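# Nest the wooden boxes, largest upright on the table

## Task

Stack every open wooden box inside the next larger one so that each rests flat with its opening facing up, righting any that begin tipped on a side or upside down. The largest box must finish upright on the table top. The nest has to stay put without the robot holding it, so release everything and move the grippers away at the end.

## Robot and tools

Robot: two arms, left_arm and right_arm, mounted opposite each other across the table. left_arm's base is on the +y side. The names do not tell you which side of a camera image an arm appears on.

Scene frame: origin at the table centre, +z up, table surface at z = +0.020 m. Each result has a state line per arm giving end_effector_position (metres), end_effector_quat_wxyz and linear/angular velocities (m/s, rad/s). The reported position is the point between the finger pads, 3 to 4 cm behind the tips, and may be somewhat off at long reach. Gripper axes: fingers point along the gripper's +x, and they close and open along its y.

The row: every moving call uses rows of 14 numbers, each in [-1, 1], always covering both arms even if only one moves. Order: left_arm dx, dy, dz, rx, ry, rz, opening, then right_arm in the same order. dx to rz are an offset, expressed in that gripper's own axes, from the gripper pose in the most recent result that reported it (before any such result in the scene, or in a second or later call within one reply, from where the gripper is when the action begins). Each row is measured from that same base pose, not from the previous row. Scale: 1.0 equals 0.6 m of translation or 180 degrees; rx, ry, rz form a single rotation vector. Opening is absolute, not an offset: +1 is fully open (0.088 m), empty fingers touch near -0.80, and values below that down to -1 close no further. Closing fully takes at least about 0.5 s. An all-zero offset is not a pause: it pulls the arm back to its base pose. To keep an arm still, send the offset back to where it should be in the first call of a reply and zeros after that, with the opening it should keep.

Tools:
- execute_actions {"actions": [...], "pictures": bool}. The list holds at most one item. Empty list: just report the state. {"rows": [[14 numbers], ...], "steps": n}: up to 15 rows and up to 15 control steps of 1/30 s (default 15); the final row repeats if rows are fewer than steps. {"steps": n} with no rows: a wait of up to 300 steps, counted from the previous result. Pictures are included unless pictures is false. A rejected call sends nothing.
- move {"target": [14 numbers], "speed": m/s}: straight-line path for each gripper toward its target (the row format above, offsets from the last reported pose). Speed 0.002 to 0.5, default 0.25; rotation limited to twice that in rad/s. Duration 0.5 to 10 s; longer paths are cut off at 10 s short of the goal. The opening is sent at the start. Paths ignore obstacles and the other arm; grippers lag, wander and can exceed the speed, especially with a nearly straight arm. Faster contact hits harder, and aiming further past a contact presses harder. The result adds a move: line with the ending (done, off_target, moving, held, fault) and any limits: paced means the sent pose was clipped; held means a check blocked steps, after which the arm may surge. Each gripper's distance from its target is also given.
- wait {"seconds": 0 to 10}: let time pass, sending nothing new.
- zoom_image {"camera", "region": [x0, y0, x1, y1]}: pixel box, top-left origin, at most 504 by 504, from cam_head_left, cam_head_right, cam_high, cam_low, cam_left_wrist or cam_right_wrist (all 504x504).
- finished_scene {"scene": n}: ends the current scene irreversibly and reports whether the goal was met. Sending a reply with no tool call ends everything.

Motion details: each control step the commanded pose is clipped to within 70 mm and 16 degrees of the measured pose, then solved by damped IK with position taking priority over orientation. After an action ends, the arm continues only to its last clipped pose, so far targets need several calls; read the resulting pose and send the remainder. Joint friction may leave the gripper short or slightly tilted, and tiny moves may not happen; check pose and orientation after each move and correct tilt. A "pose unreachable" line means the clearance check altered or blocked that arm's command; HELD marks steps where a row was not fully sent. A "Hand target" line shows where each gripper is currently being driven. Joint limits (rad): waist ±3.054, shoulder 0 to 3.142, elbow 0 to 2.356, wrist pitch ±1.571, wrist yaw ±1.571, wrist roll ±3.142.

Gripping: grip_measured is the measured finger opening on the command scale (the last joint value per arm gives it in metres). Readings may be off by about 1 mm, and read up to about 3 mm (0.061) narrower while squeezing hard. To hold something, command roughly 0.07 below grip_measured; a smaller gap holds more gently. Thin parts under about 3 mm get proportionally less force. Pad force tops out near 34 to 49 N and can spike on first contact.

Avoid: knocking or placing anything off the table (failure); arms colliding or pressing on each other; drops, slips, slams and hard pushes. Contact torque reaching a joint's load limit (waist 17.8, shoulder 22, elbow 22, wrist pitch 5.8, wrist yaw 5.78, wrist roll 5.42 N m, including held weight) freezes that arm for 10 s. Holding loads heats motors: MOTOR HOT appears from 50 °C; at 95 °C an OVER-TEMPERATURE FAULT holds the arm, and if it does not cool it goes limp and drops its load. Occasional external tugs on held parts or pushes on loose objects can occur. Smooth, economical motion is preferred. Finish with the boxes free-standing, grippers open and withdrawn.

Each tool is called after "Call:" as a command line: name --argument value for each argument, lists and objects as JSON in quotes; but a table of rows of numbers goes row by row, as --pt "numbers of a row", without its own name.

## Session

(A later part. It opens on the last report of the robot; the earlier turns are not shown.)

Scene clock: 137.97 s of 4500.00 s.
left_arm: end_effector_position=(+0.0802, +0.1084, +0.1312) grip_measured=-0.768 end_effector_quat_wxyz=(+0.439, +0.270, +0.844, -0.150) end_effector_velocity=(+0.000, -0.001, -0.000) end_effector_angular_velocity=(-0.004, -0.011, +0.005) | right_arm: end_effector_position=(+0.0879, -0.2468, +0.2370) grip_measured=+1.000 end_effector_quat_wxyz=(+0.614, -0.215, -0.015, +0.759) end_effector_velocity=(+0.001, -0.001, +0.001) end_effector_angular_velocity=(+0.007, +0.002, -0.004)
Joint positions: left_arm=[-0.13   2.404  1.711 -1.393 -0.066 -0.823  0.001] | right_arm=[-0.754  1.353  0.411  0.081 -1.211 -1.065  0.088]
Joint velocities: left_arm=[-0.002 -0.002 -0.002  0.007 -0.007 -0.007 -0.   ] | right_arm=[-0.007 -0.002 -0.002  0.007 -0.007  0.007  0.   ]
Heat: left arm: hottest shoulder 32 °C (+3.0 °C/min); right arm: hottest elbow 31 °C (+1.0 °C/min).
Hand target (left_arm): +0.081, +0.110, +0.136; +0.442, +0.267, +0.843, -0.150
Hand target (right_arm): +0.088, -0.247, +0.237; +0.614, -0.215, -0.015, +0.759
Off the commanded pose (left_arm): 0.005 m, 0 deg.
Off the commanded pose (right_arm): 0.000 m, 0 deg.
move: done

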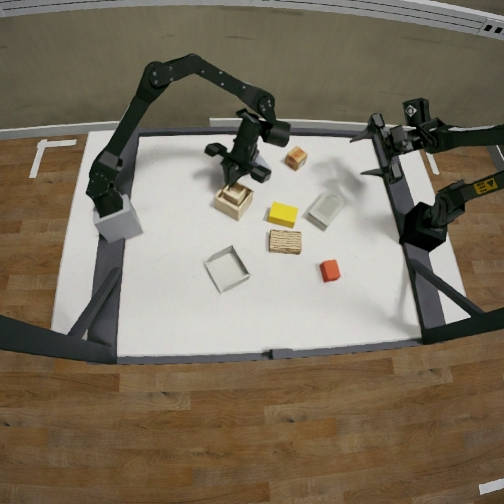

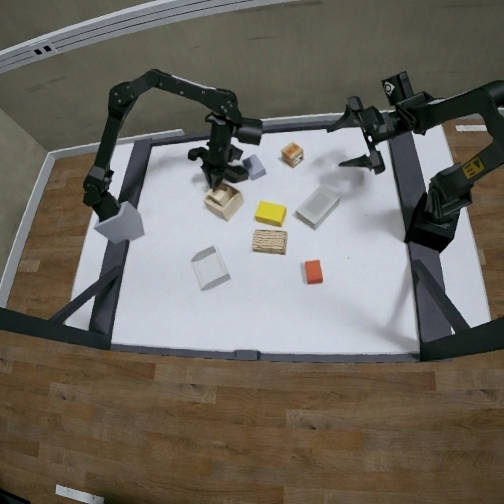

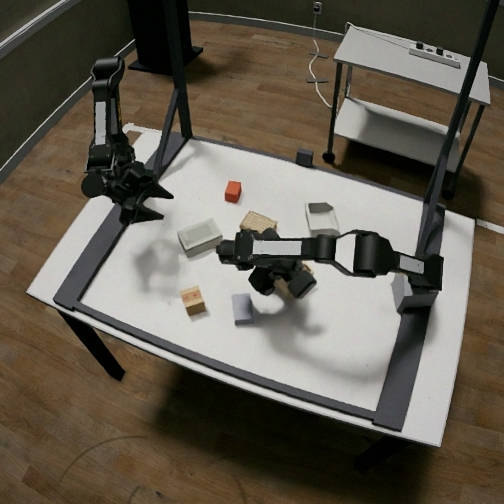

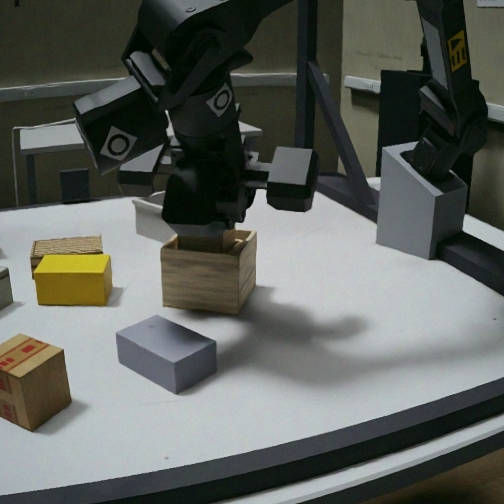

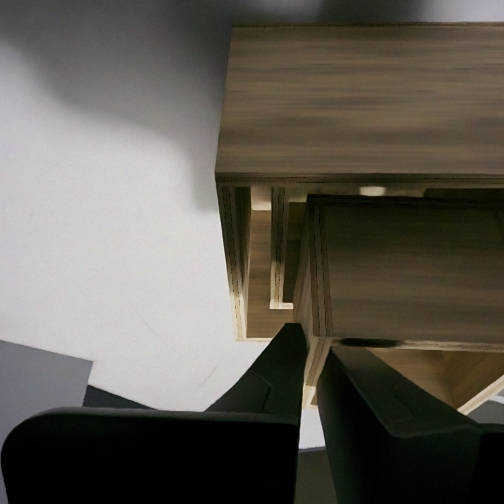

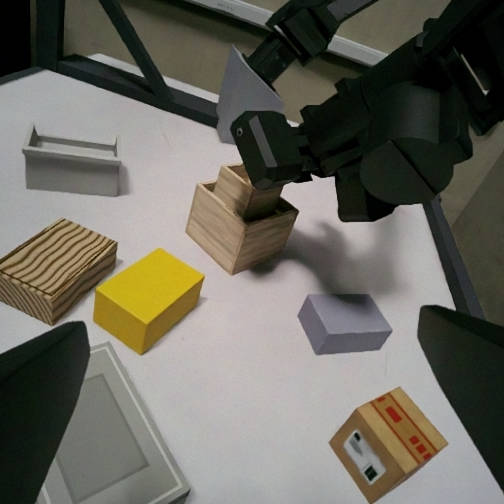

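Call:
move --target '[0.034,-0.004,0.025,0,0,0,-0.9,0,0,0,0,0,0,1]' --speed 0.02

Scene clock: 140.63 s of 4500.00 s.
left_arm: end_effector_position=(+0.0821, +0.1028, +0.1128) grip_measured=-0.768 end_effector_quat_wxyz=(+0.443, +0.260, +0.844, -0.153) end_effector_velocity=(+0.002, +0.005, +0.001) end_effector_angular_velocity=(+0.022, -0.018, -0.015) | right_arm: end_effector_position=(+0.0879, -0.2468, +0.2370) grip_measured=+1.000 end_effector_quat_wxyz=(+0.614, -0.215, -0.015, +0.759) end_effector_velocity=(+0.001, +0.000, +0.002) end_effector_angular_velocity=(+0.011, -0.025, +0.010)
Joint positions: left_arm=[-0.106  2.432  1.702 -1.333 -0.074 -0.807  0.001] | right_arm=[-0.754  1.353  0.411  0.081 -1.211 -1.065  0.088]
Joint velocities: left_arm=[-0.002 -0.002 -0.002 -0.022 -0.022 -0.007  0.   ] | right_arm=[-0.002  0.002  0.002  0.007 -0.007 -0.022  0.   ]
Heat: left arm: hottest shoulder 32 °C (+3.0 °C/min); right arm: hottest elbow 31 °C (+1.0 °C/min).
Hand target (left_arm): +0.079, +0.106, +0.106; +0.439, +0.270, +0.844, -0.150
Hand target (right_arm): +0.088, -0.247, +0.237; +0.614, -0.215, -0.015, +0.759
Off the commanded pose (left_arm): 0.008 m, 1 deg.
Off the commanded pose (right_arm): 0.000 m, 0 deg.
move: done

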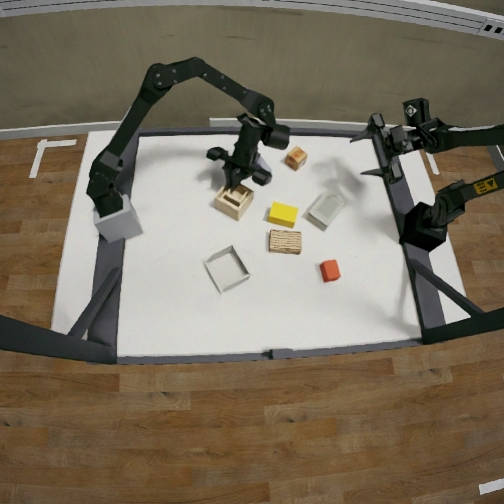

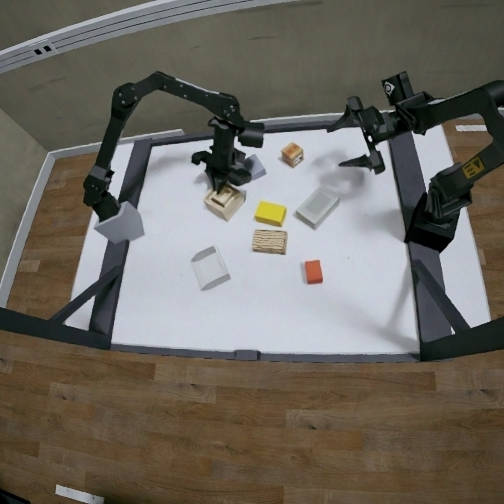

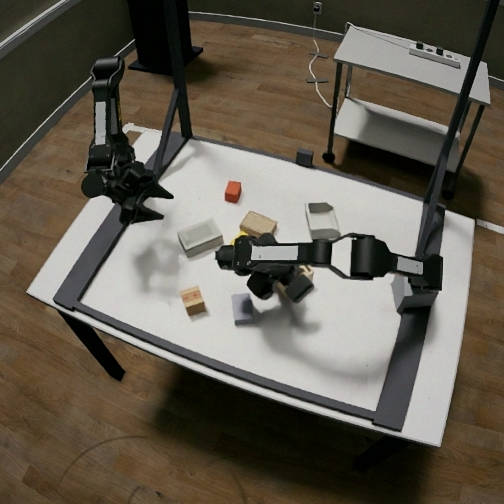

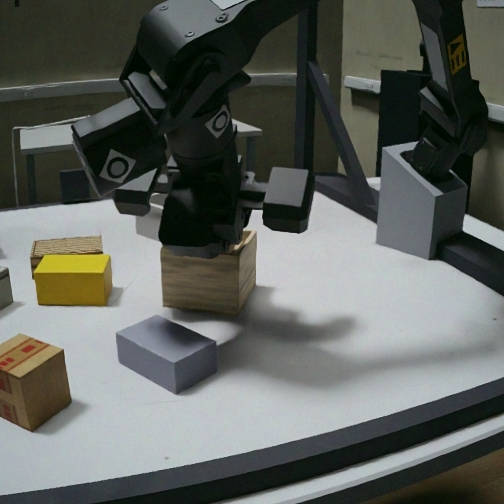

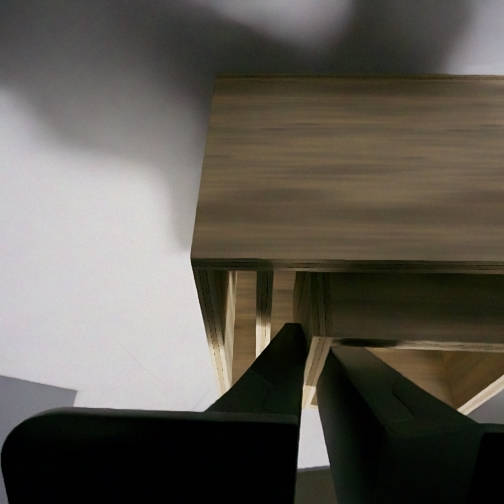

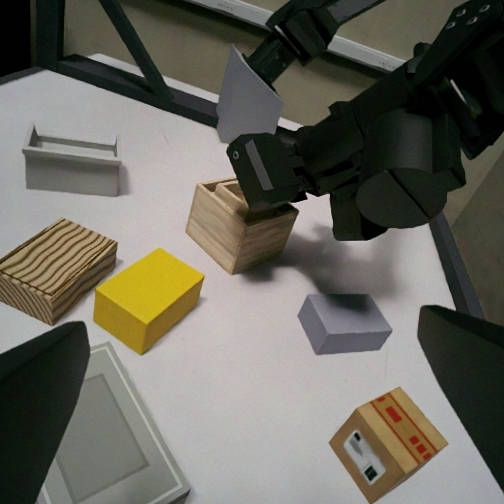

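Call:
move --target '[0.044,0.001,0.02,0,0.003,0.005,-0.9,0,0,0,0,0,0,1]' --speed 0.02

Call:
move --target '[0,0,0,0,0,0,-0.67,0,0,0,0,0,0,1]'

Call:
move --target '[-0.1,0,-0.05,0,0,0,-0.67,0,0,0,0,0,0,1]' --speed 0.08

Call:
move --target '[-0.05,-0.03,-0.09,0,-0.19,0,-0.67,0,0,0,0,0,0,1]'

Scene clock: 145.50 s of 4500.00 s.
left_arm: end_effector_position=(+0.0813, +0.1018, +0.0979) grip_measured=-0.768 end_effector_quat_wxyz=(+0.445, +0.257, +0.844, -0.154) end_effector_velocity=(+0.000, +0.003, +0.002) end_effector_angular_velocity=(+0.009, -0.008, -0.002) | right_arm: end_effector_position=(+0.0879, -0.2468, +0.2370) grip_measured=+1.000 end_effector_quat_wxyz=(+0.614, -0.215, -0.015, +0.759) end_effector_velocity=(-0.002, -0.000, +0.003) end_effector_angular_velocity=(+0.018, -0.006, +0.015)
Joint positions: left_arm=[-0.09   2.453  1.683 -1.285 -0.081 -0.794  0.001] | right_arm=[-0.754  1.353  0.411  0.081 -1.211 -1.065  0.088]
Joint velocities: left_arm=[-0.002 -0.007 -0.007 -0.007 -0.007 -0.007 -0.   ] | right_arm=[-0.002 -0.002 -0.002  0.007 -0.022 -0.007  0.   ]
Heat: left arm: hottest shoulder 33 °C (+4.0 °C/min); right arm: hottest elbow 31 °C (+1.0 °C/min).
Hand target (left_arm): +0.078, +0.106, +0.085; +0.440, +0.268, +0.844, -0.149
Hand target (right_arm): +0.088, -0.247, +0.237; +0.614, -0.215, -0.015, +0.759
Off the commanded pose (left_arm): 0.014 m, 1 deg.
Off the commanded pose (right_arm): 0.000 m, 0 deg.
After step 90, 0.20 s passed at rest.
move: off_target (left_arm)

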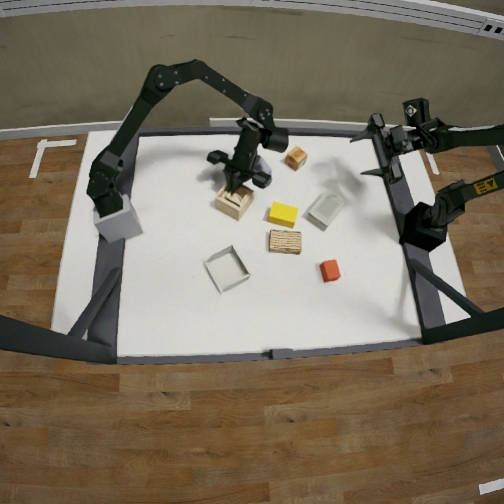

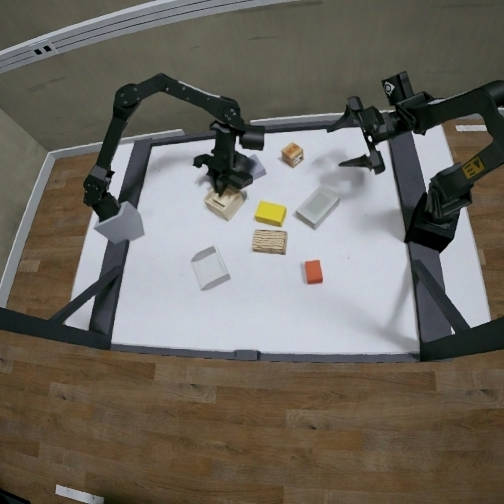

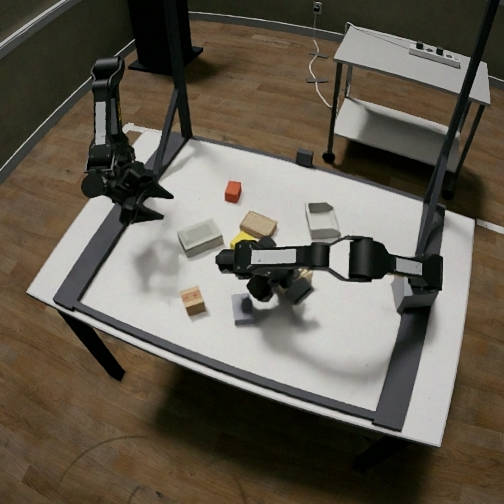

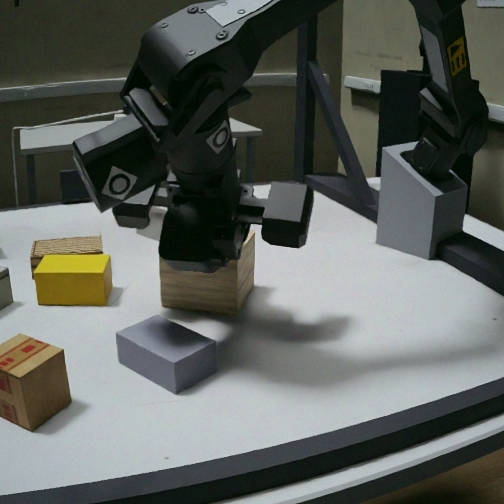

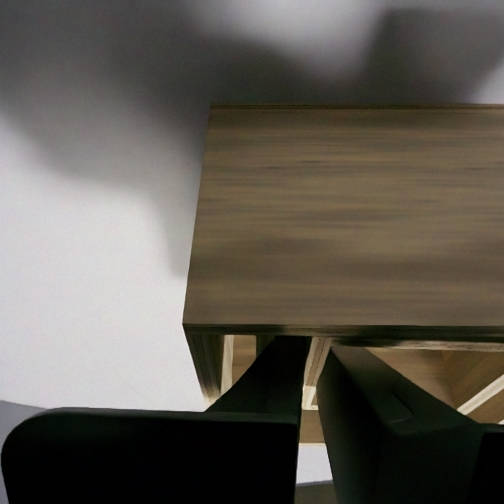

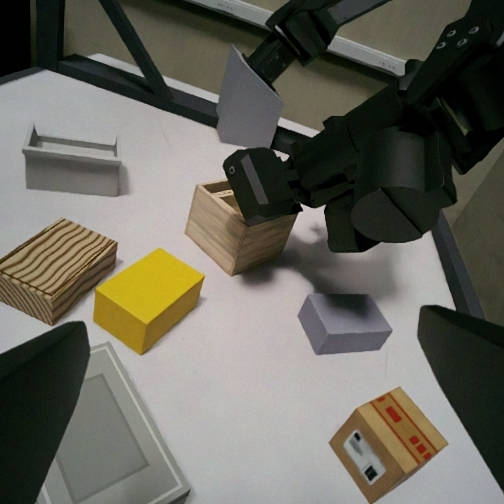

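Scene clock: 146.00 s of 4500.00 s.
left_arm: end_effector_position=(+0.0806, +0.1015, +0.0983) grip_measured=-0.674 end_effector_quat_wxyz=(+0.445, +0.258, +0.843, -0.155) end_effector_velocity=(-0.001, -0.001, +0.001) end_effector_angular_velocity=(-0.006, -0.012, +0.001) | right_arm: end_effector_position=(+0.0879, -0.2468, +0.2370) grip_measured=+1.000 end_effector_quat_wxyz=(+0.614, -0.215, -0.015, +0.759) end_effector_velocity=(-0.000, -0.000, +0.001) end_effector_angular_velocity=(+0.011, -0.025, +0.010)
Joint positions: left_arm=[-0.093  2.453  1.683 -1.285 -0.081 -0.794  0.006] | right_arm=[-0.754  1.353  0.411  0.081 -1.211 -1.065  0.088]
Joint velocities: left_arm=[-0.007 -0.002 -0.002  0.007 -0.007 -0.007  0.   ] | right_arm=[-0.002 -0.002 -0.002  0.007 -0.007 -0.022  0.   ]
Heat: left arm: hottest shoulder 33 °C (+4.0 °C/min); right arm: hottest elbow 31 °C (+1.0 °C/min).
Hand target (left_arm): +0.081, +0.102, +0.098; +0.445, +0.257, +0.844, -0.154
Hand target (right_arm): +0.088, -0.247, +0.237; +0.614, -0.215, -0.015, +0.759
Off the commanded pose (left_arm): 0.001 m, 0 deg.
Off the commanded pose (right_arm): 0.000 m, 0 deg.
move: done

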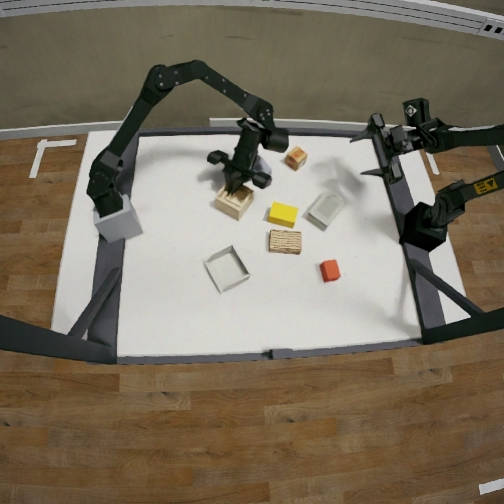

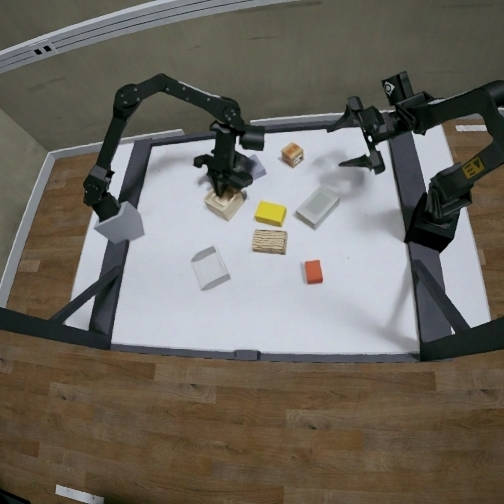

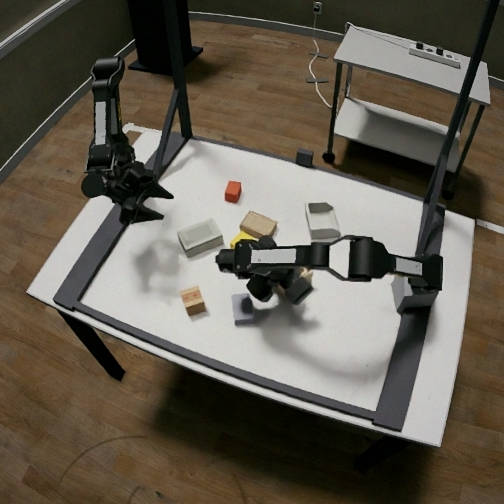

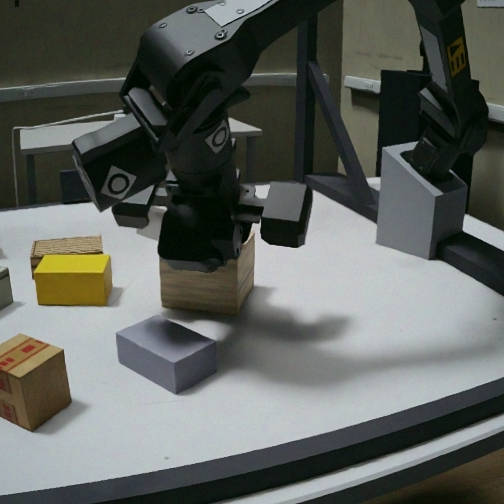

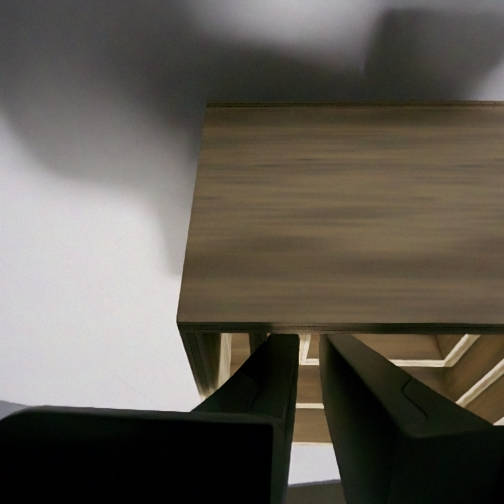

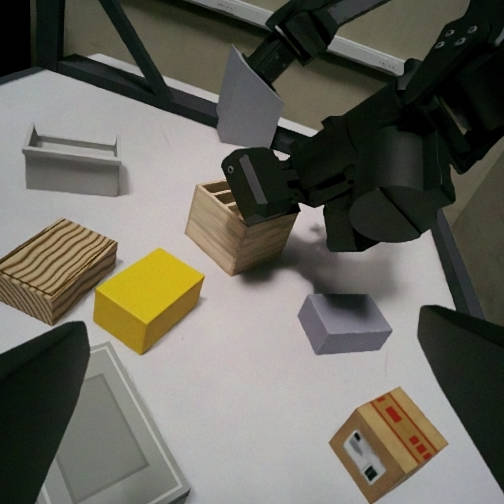

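Scene clock: 147.20 s of 4500.00 s.
left_arm: end_effector_position=(+0.0870, +0.1005, +0.1590) grip_measured=-0.673 end_effector_quat_wxyz=(+0.443, +0.266, +0.842, -0.153) end_effector_velocity=(+0.002, +0.005, +0.001) end_effector_angular_velocity=(+0.023, -0.005, -0.005) | right_arm: end_effector_position=(+0.0879, -0.2468, +0.2370) grip_measured=+1.000 end_effector_quat_wxyz=(+0.614, -0.215, -0.015, +0.759) end_effector_velocity=(-0.002, -0.000, -0.001) end_effector_angular_velocity=(+0.001, +0.007, +0.009)
Joint positions: left_arm=[-0.153  2.395  1.811 -1.491 -0.058 -0.843  0.006] | right_arm=[-0.754  1.353  0.411  0.081 -1.211 -1.065  0.088]
Joint velocities: left_arm=[ 0.002 -0.002 -0.002 -0.022 -0.007 -0.007 -0.   ] | right_arm=[ 0.002  0.002 -0.002 -0.007 -0.007 -0.007  0.   ]
Heat: left arm: hottest shoulder 33 °C (+4.0 °C/min); right arm: hottest elbow 31 °C (+1.0 °C/min).
Hand target (left_arm): +0.089, +0.099, +0.165; +0.446, +0.258, +0.843, -0.155
Hand target (right_arm): +0.088, -0.247, +0.237; +0.614, -0.215, -0.015, +0.759
Off the commanded pose (left_arm): 0.006 m, 1 deg.
Off the commanded pose (right_arm): 0.000 m, 0 deg.
move: done

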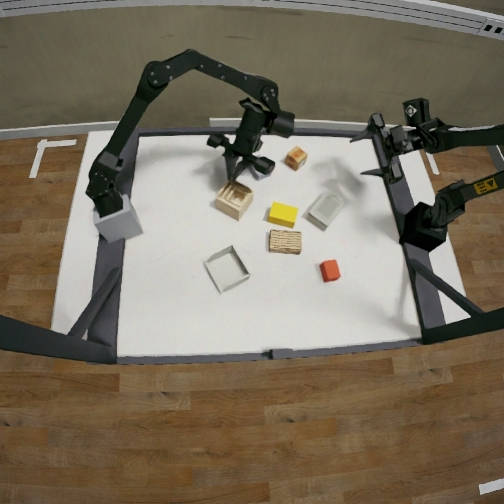

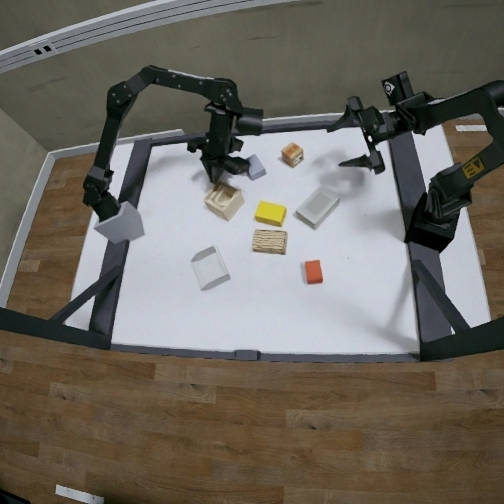

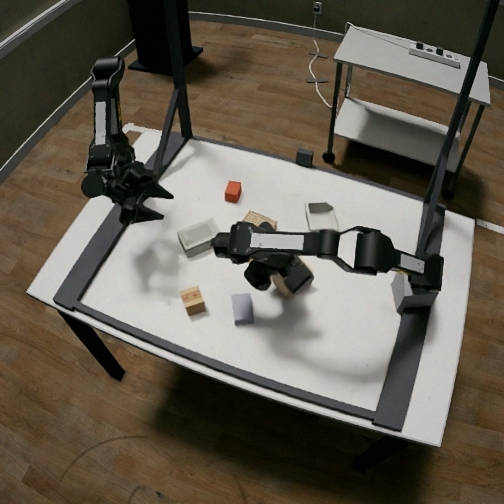

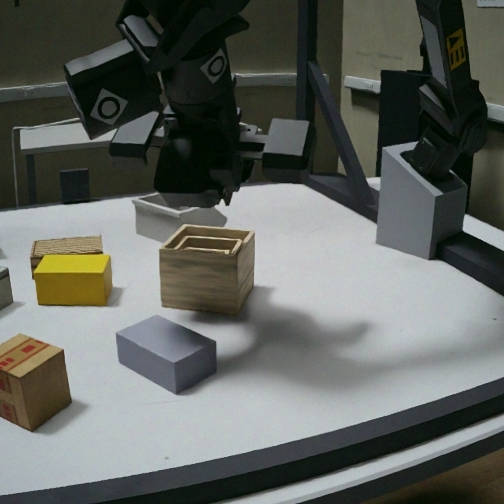

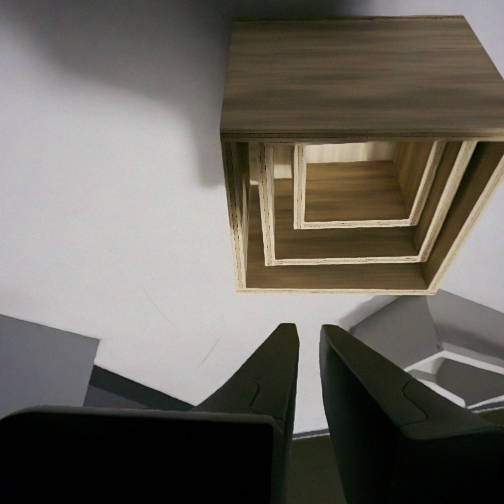

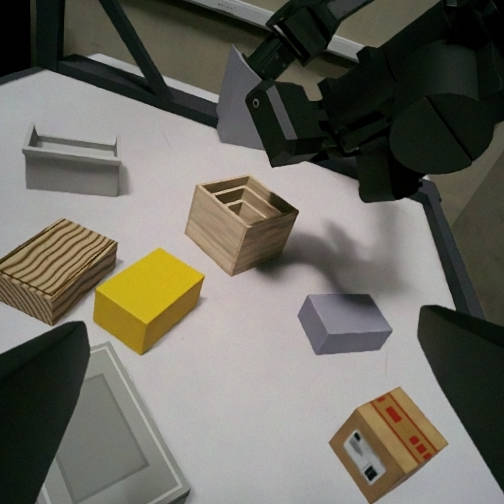

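Scene clock: 148.80 s of 4500.00 s.
left_arm: end_effector_position=(+0.0537, +0.1011, +0.2120) grip_measured=-0.673 end_effector_quat_wxyz=(+0.670, +0.216, +0.674, -0.223) end_effector_velocity=(-0.000, +0.000, -0.001) end_effector_angular_velocity=(-0.004, -0.007, +0.006) | right_arm: end_effector_position=(+0.0879, -0.2468, +0.2370) grip_measured=+1.000 end_effector_quat_wxyz=(+0.614, -0.215, -0.015, +0.759) end_effector_velocity=(-0.001, +0.001, +0.001) end_effector_angular_velocity=(+0.011, -0.025, +0.015)
Joint positions: left_arm=[-0.473  2.096  1.468 -1.181 -0.441 -1.074  0.006] | right_arm=[-0.754  1.353  0.411  0.081 -1.211 -1.065  0.088]
Joint velocities: left_arm=[-0.002 -0.002 -0.007  0.007 -0.007 -0.007 -0.   ] | right_arm=[ 0.002 -0.002 -0.002  0.007 -0.007 -0.022  0.   ]
Heat: left arm: hottest shoulder 33 °C (+4.0 °C/min); right arm: hottest elbow 31 °C (+1.0 °C/min).
Hand target (left_arm): +0.055, +0.103, +0.214; +0.674, +0.210, +0.673, -0.222
Hand target (right_arm): +0.088, -0.247, +0.237; +0.614, -0.215, -0.015, +0.759
Off the commanded pose (left_arm): 0.003 m, 1 deg.
Off the commanded pose (right_arm): 0.000 m, 0 deg.
move: done

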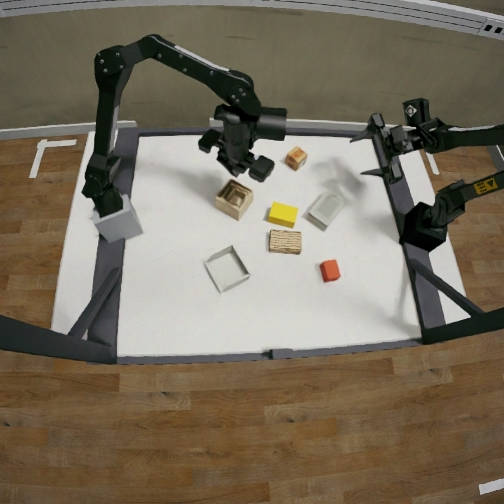

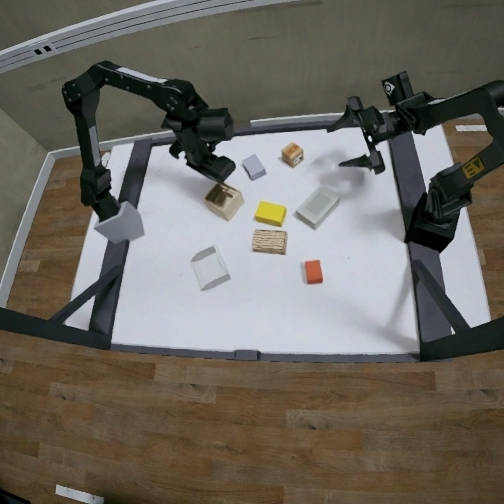

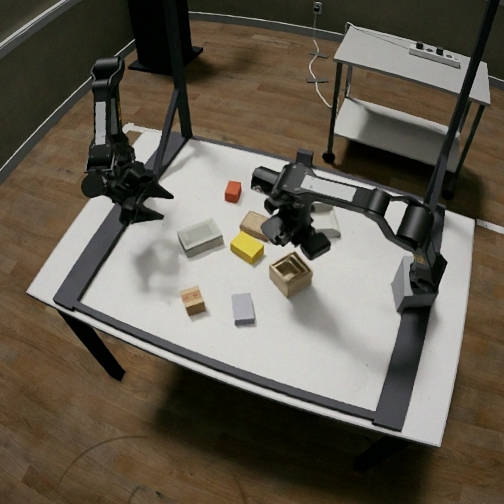

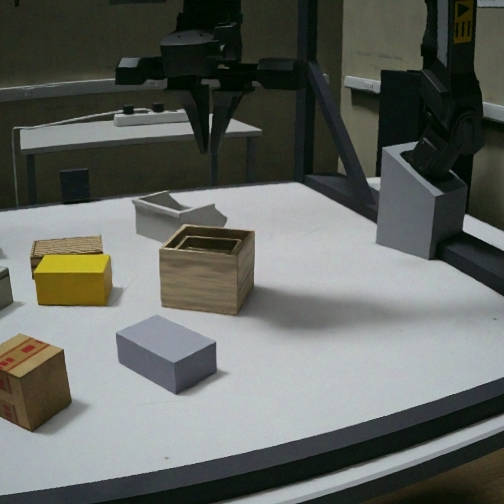

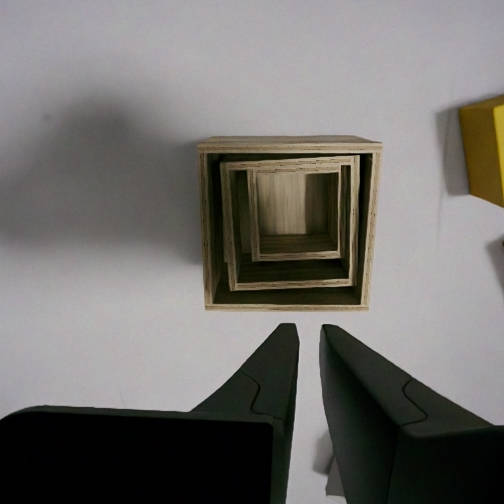

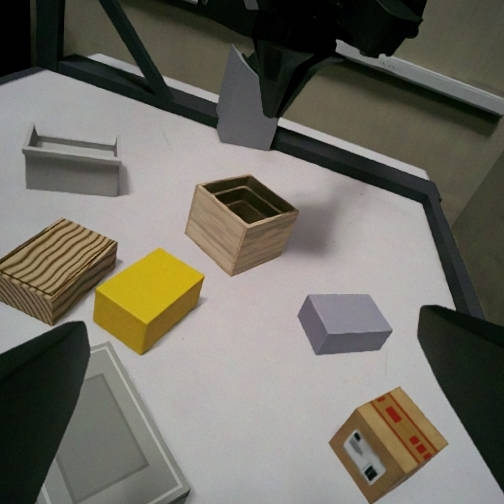

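Call:
finished_scene --scene 1

The scene is finished: the task was done.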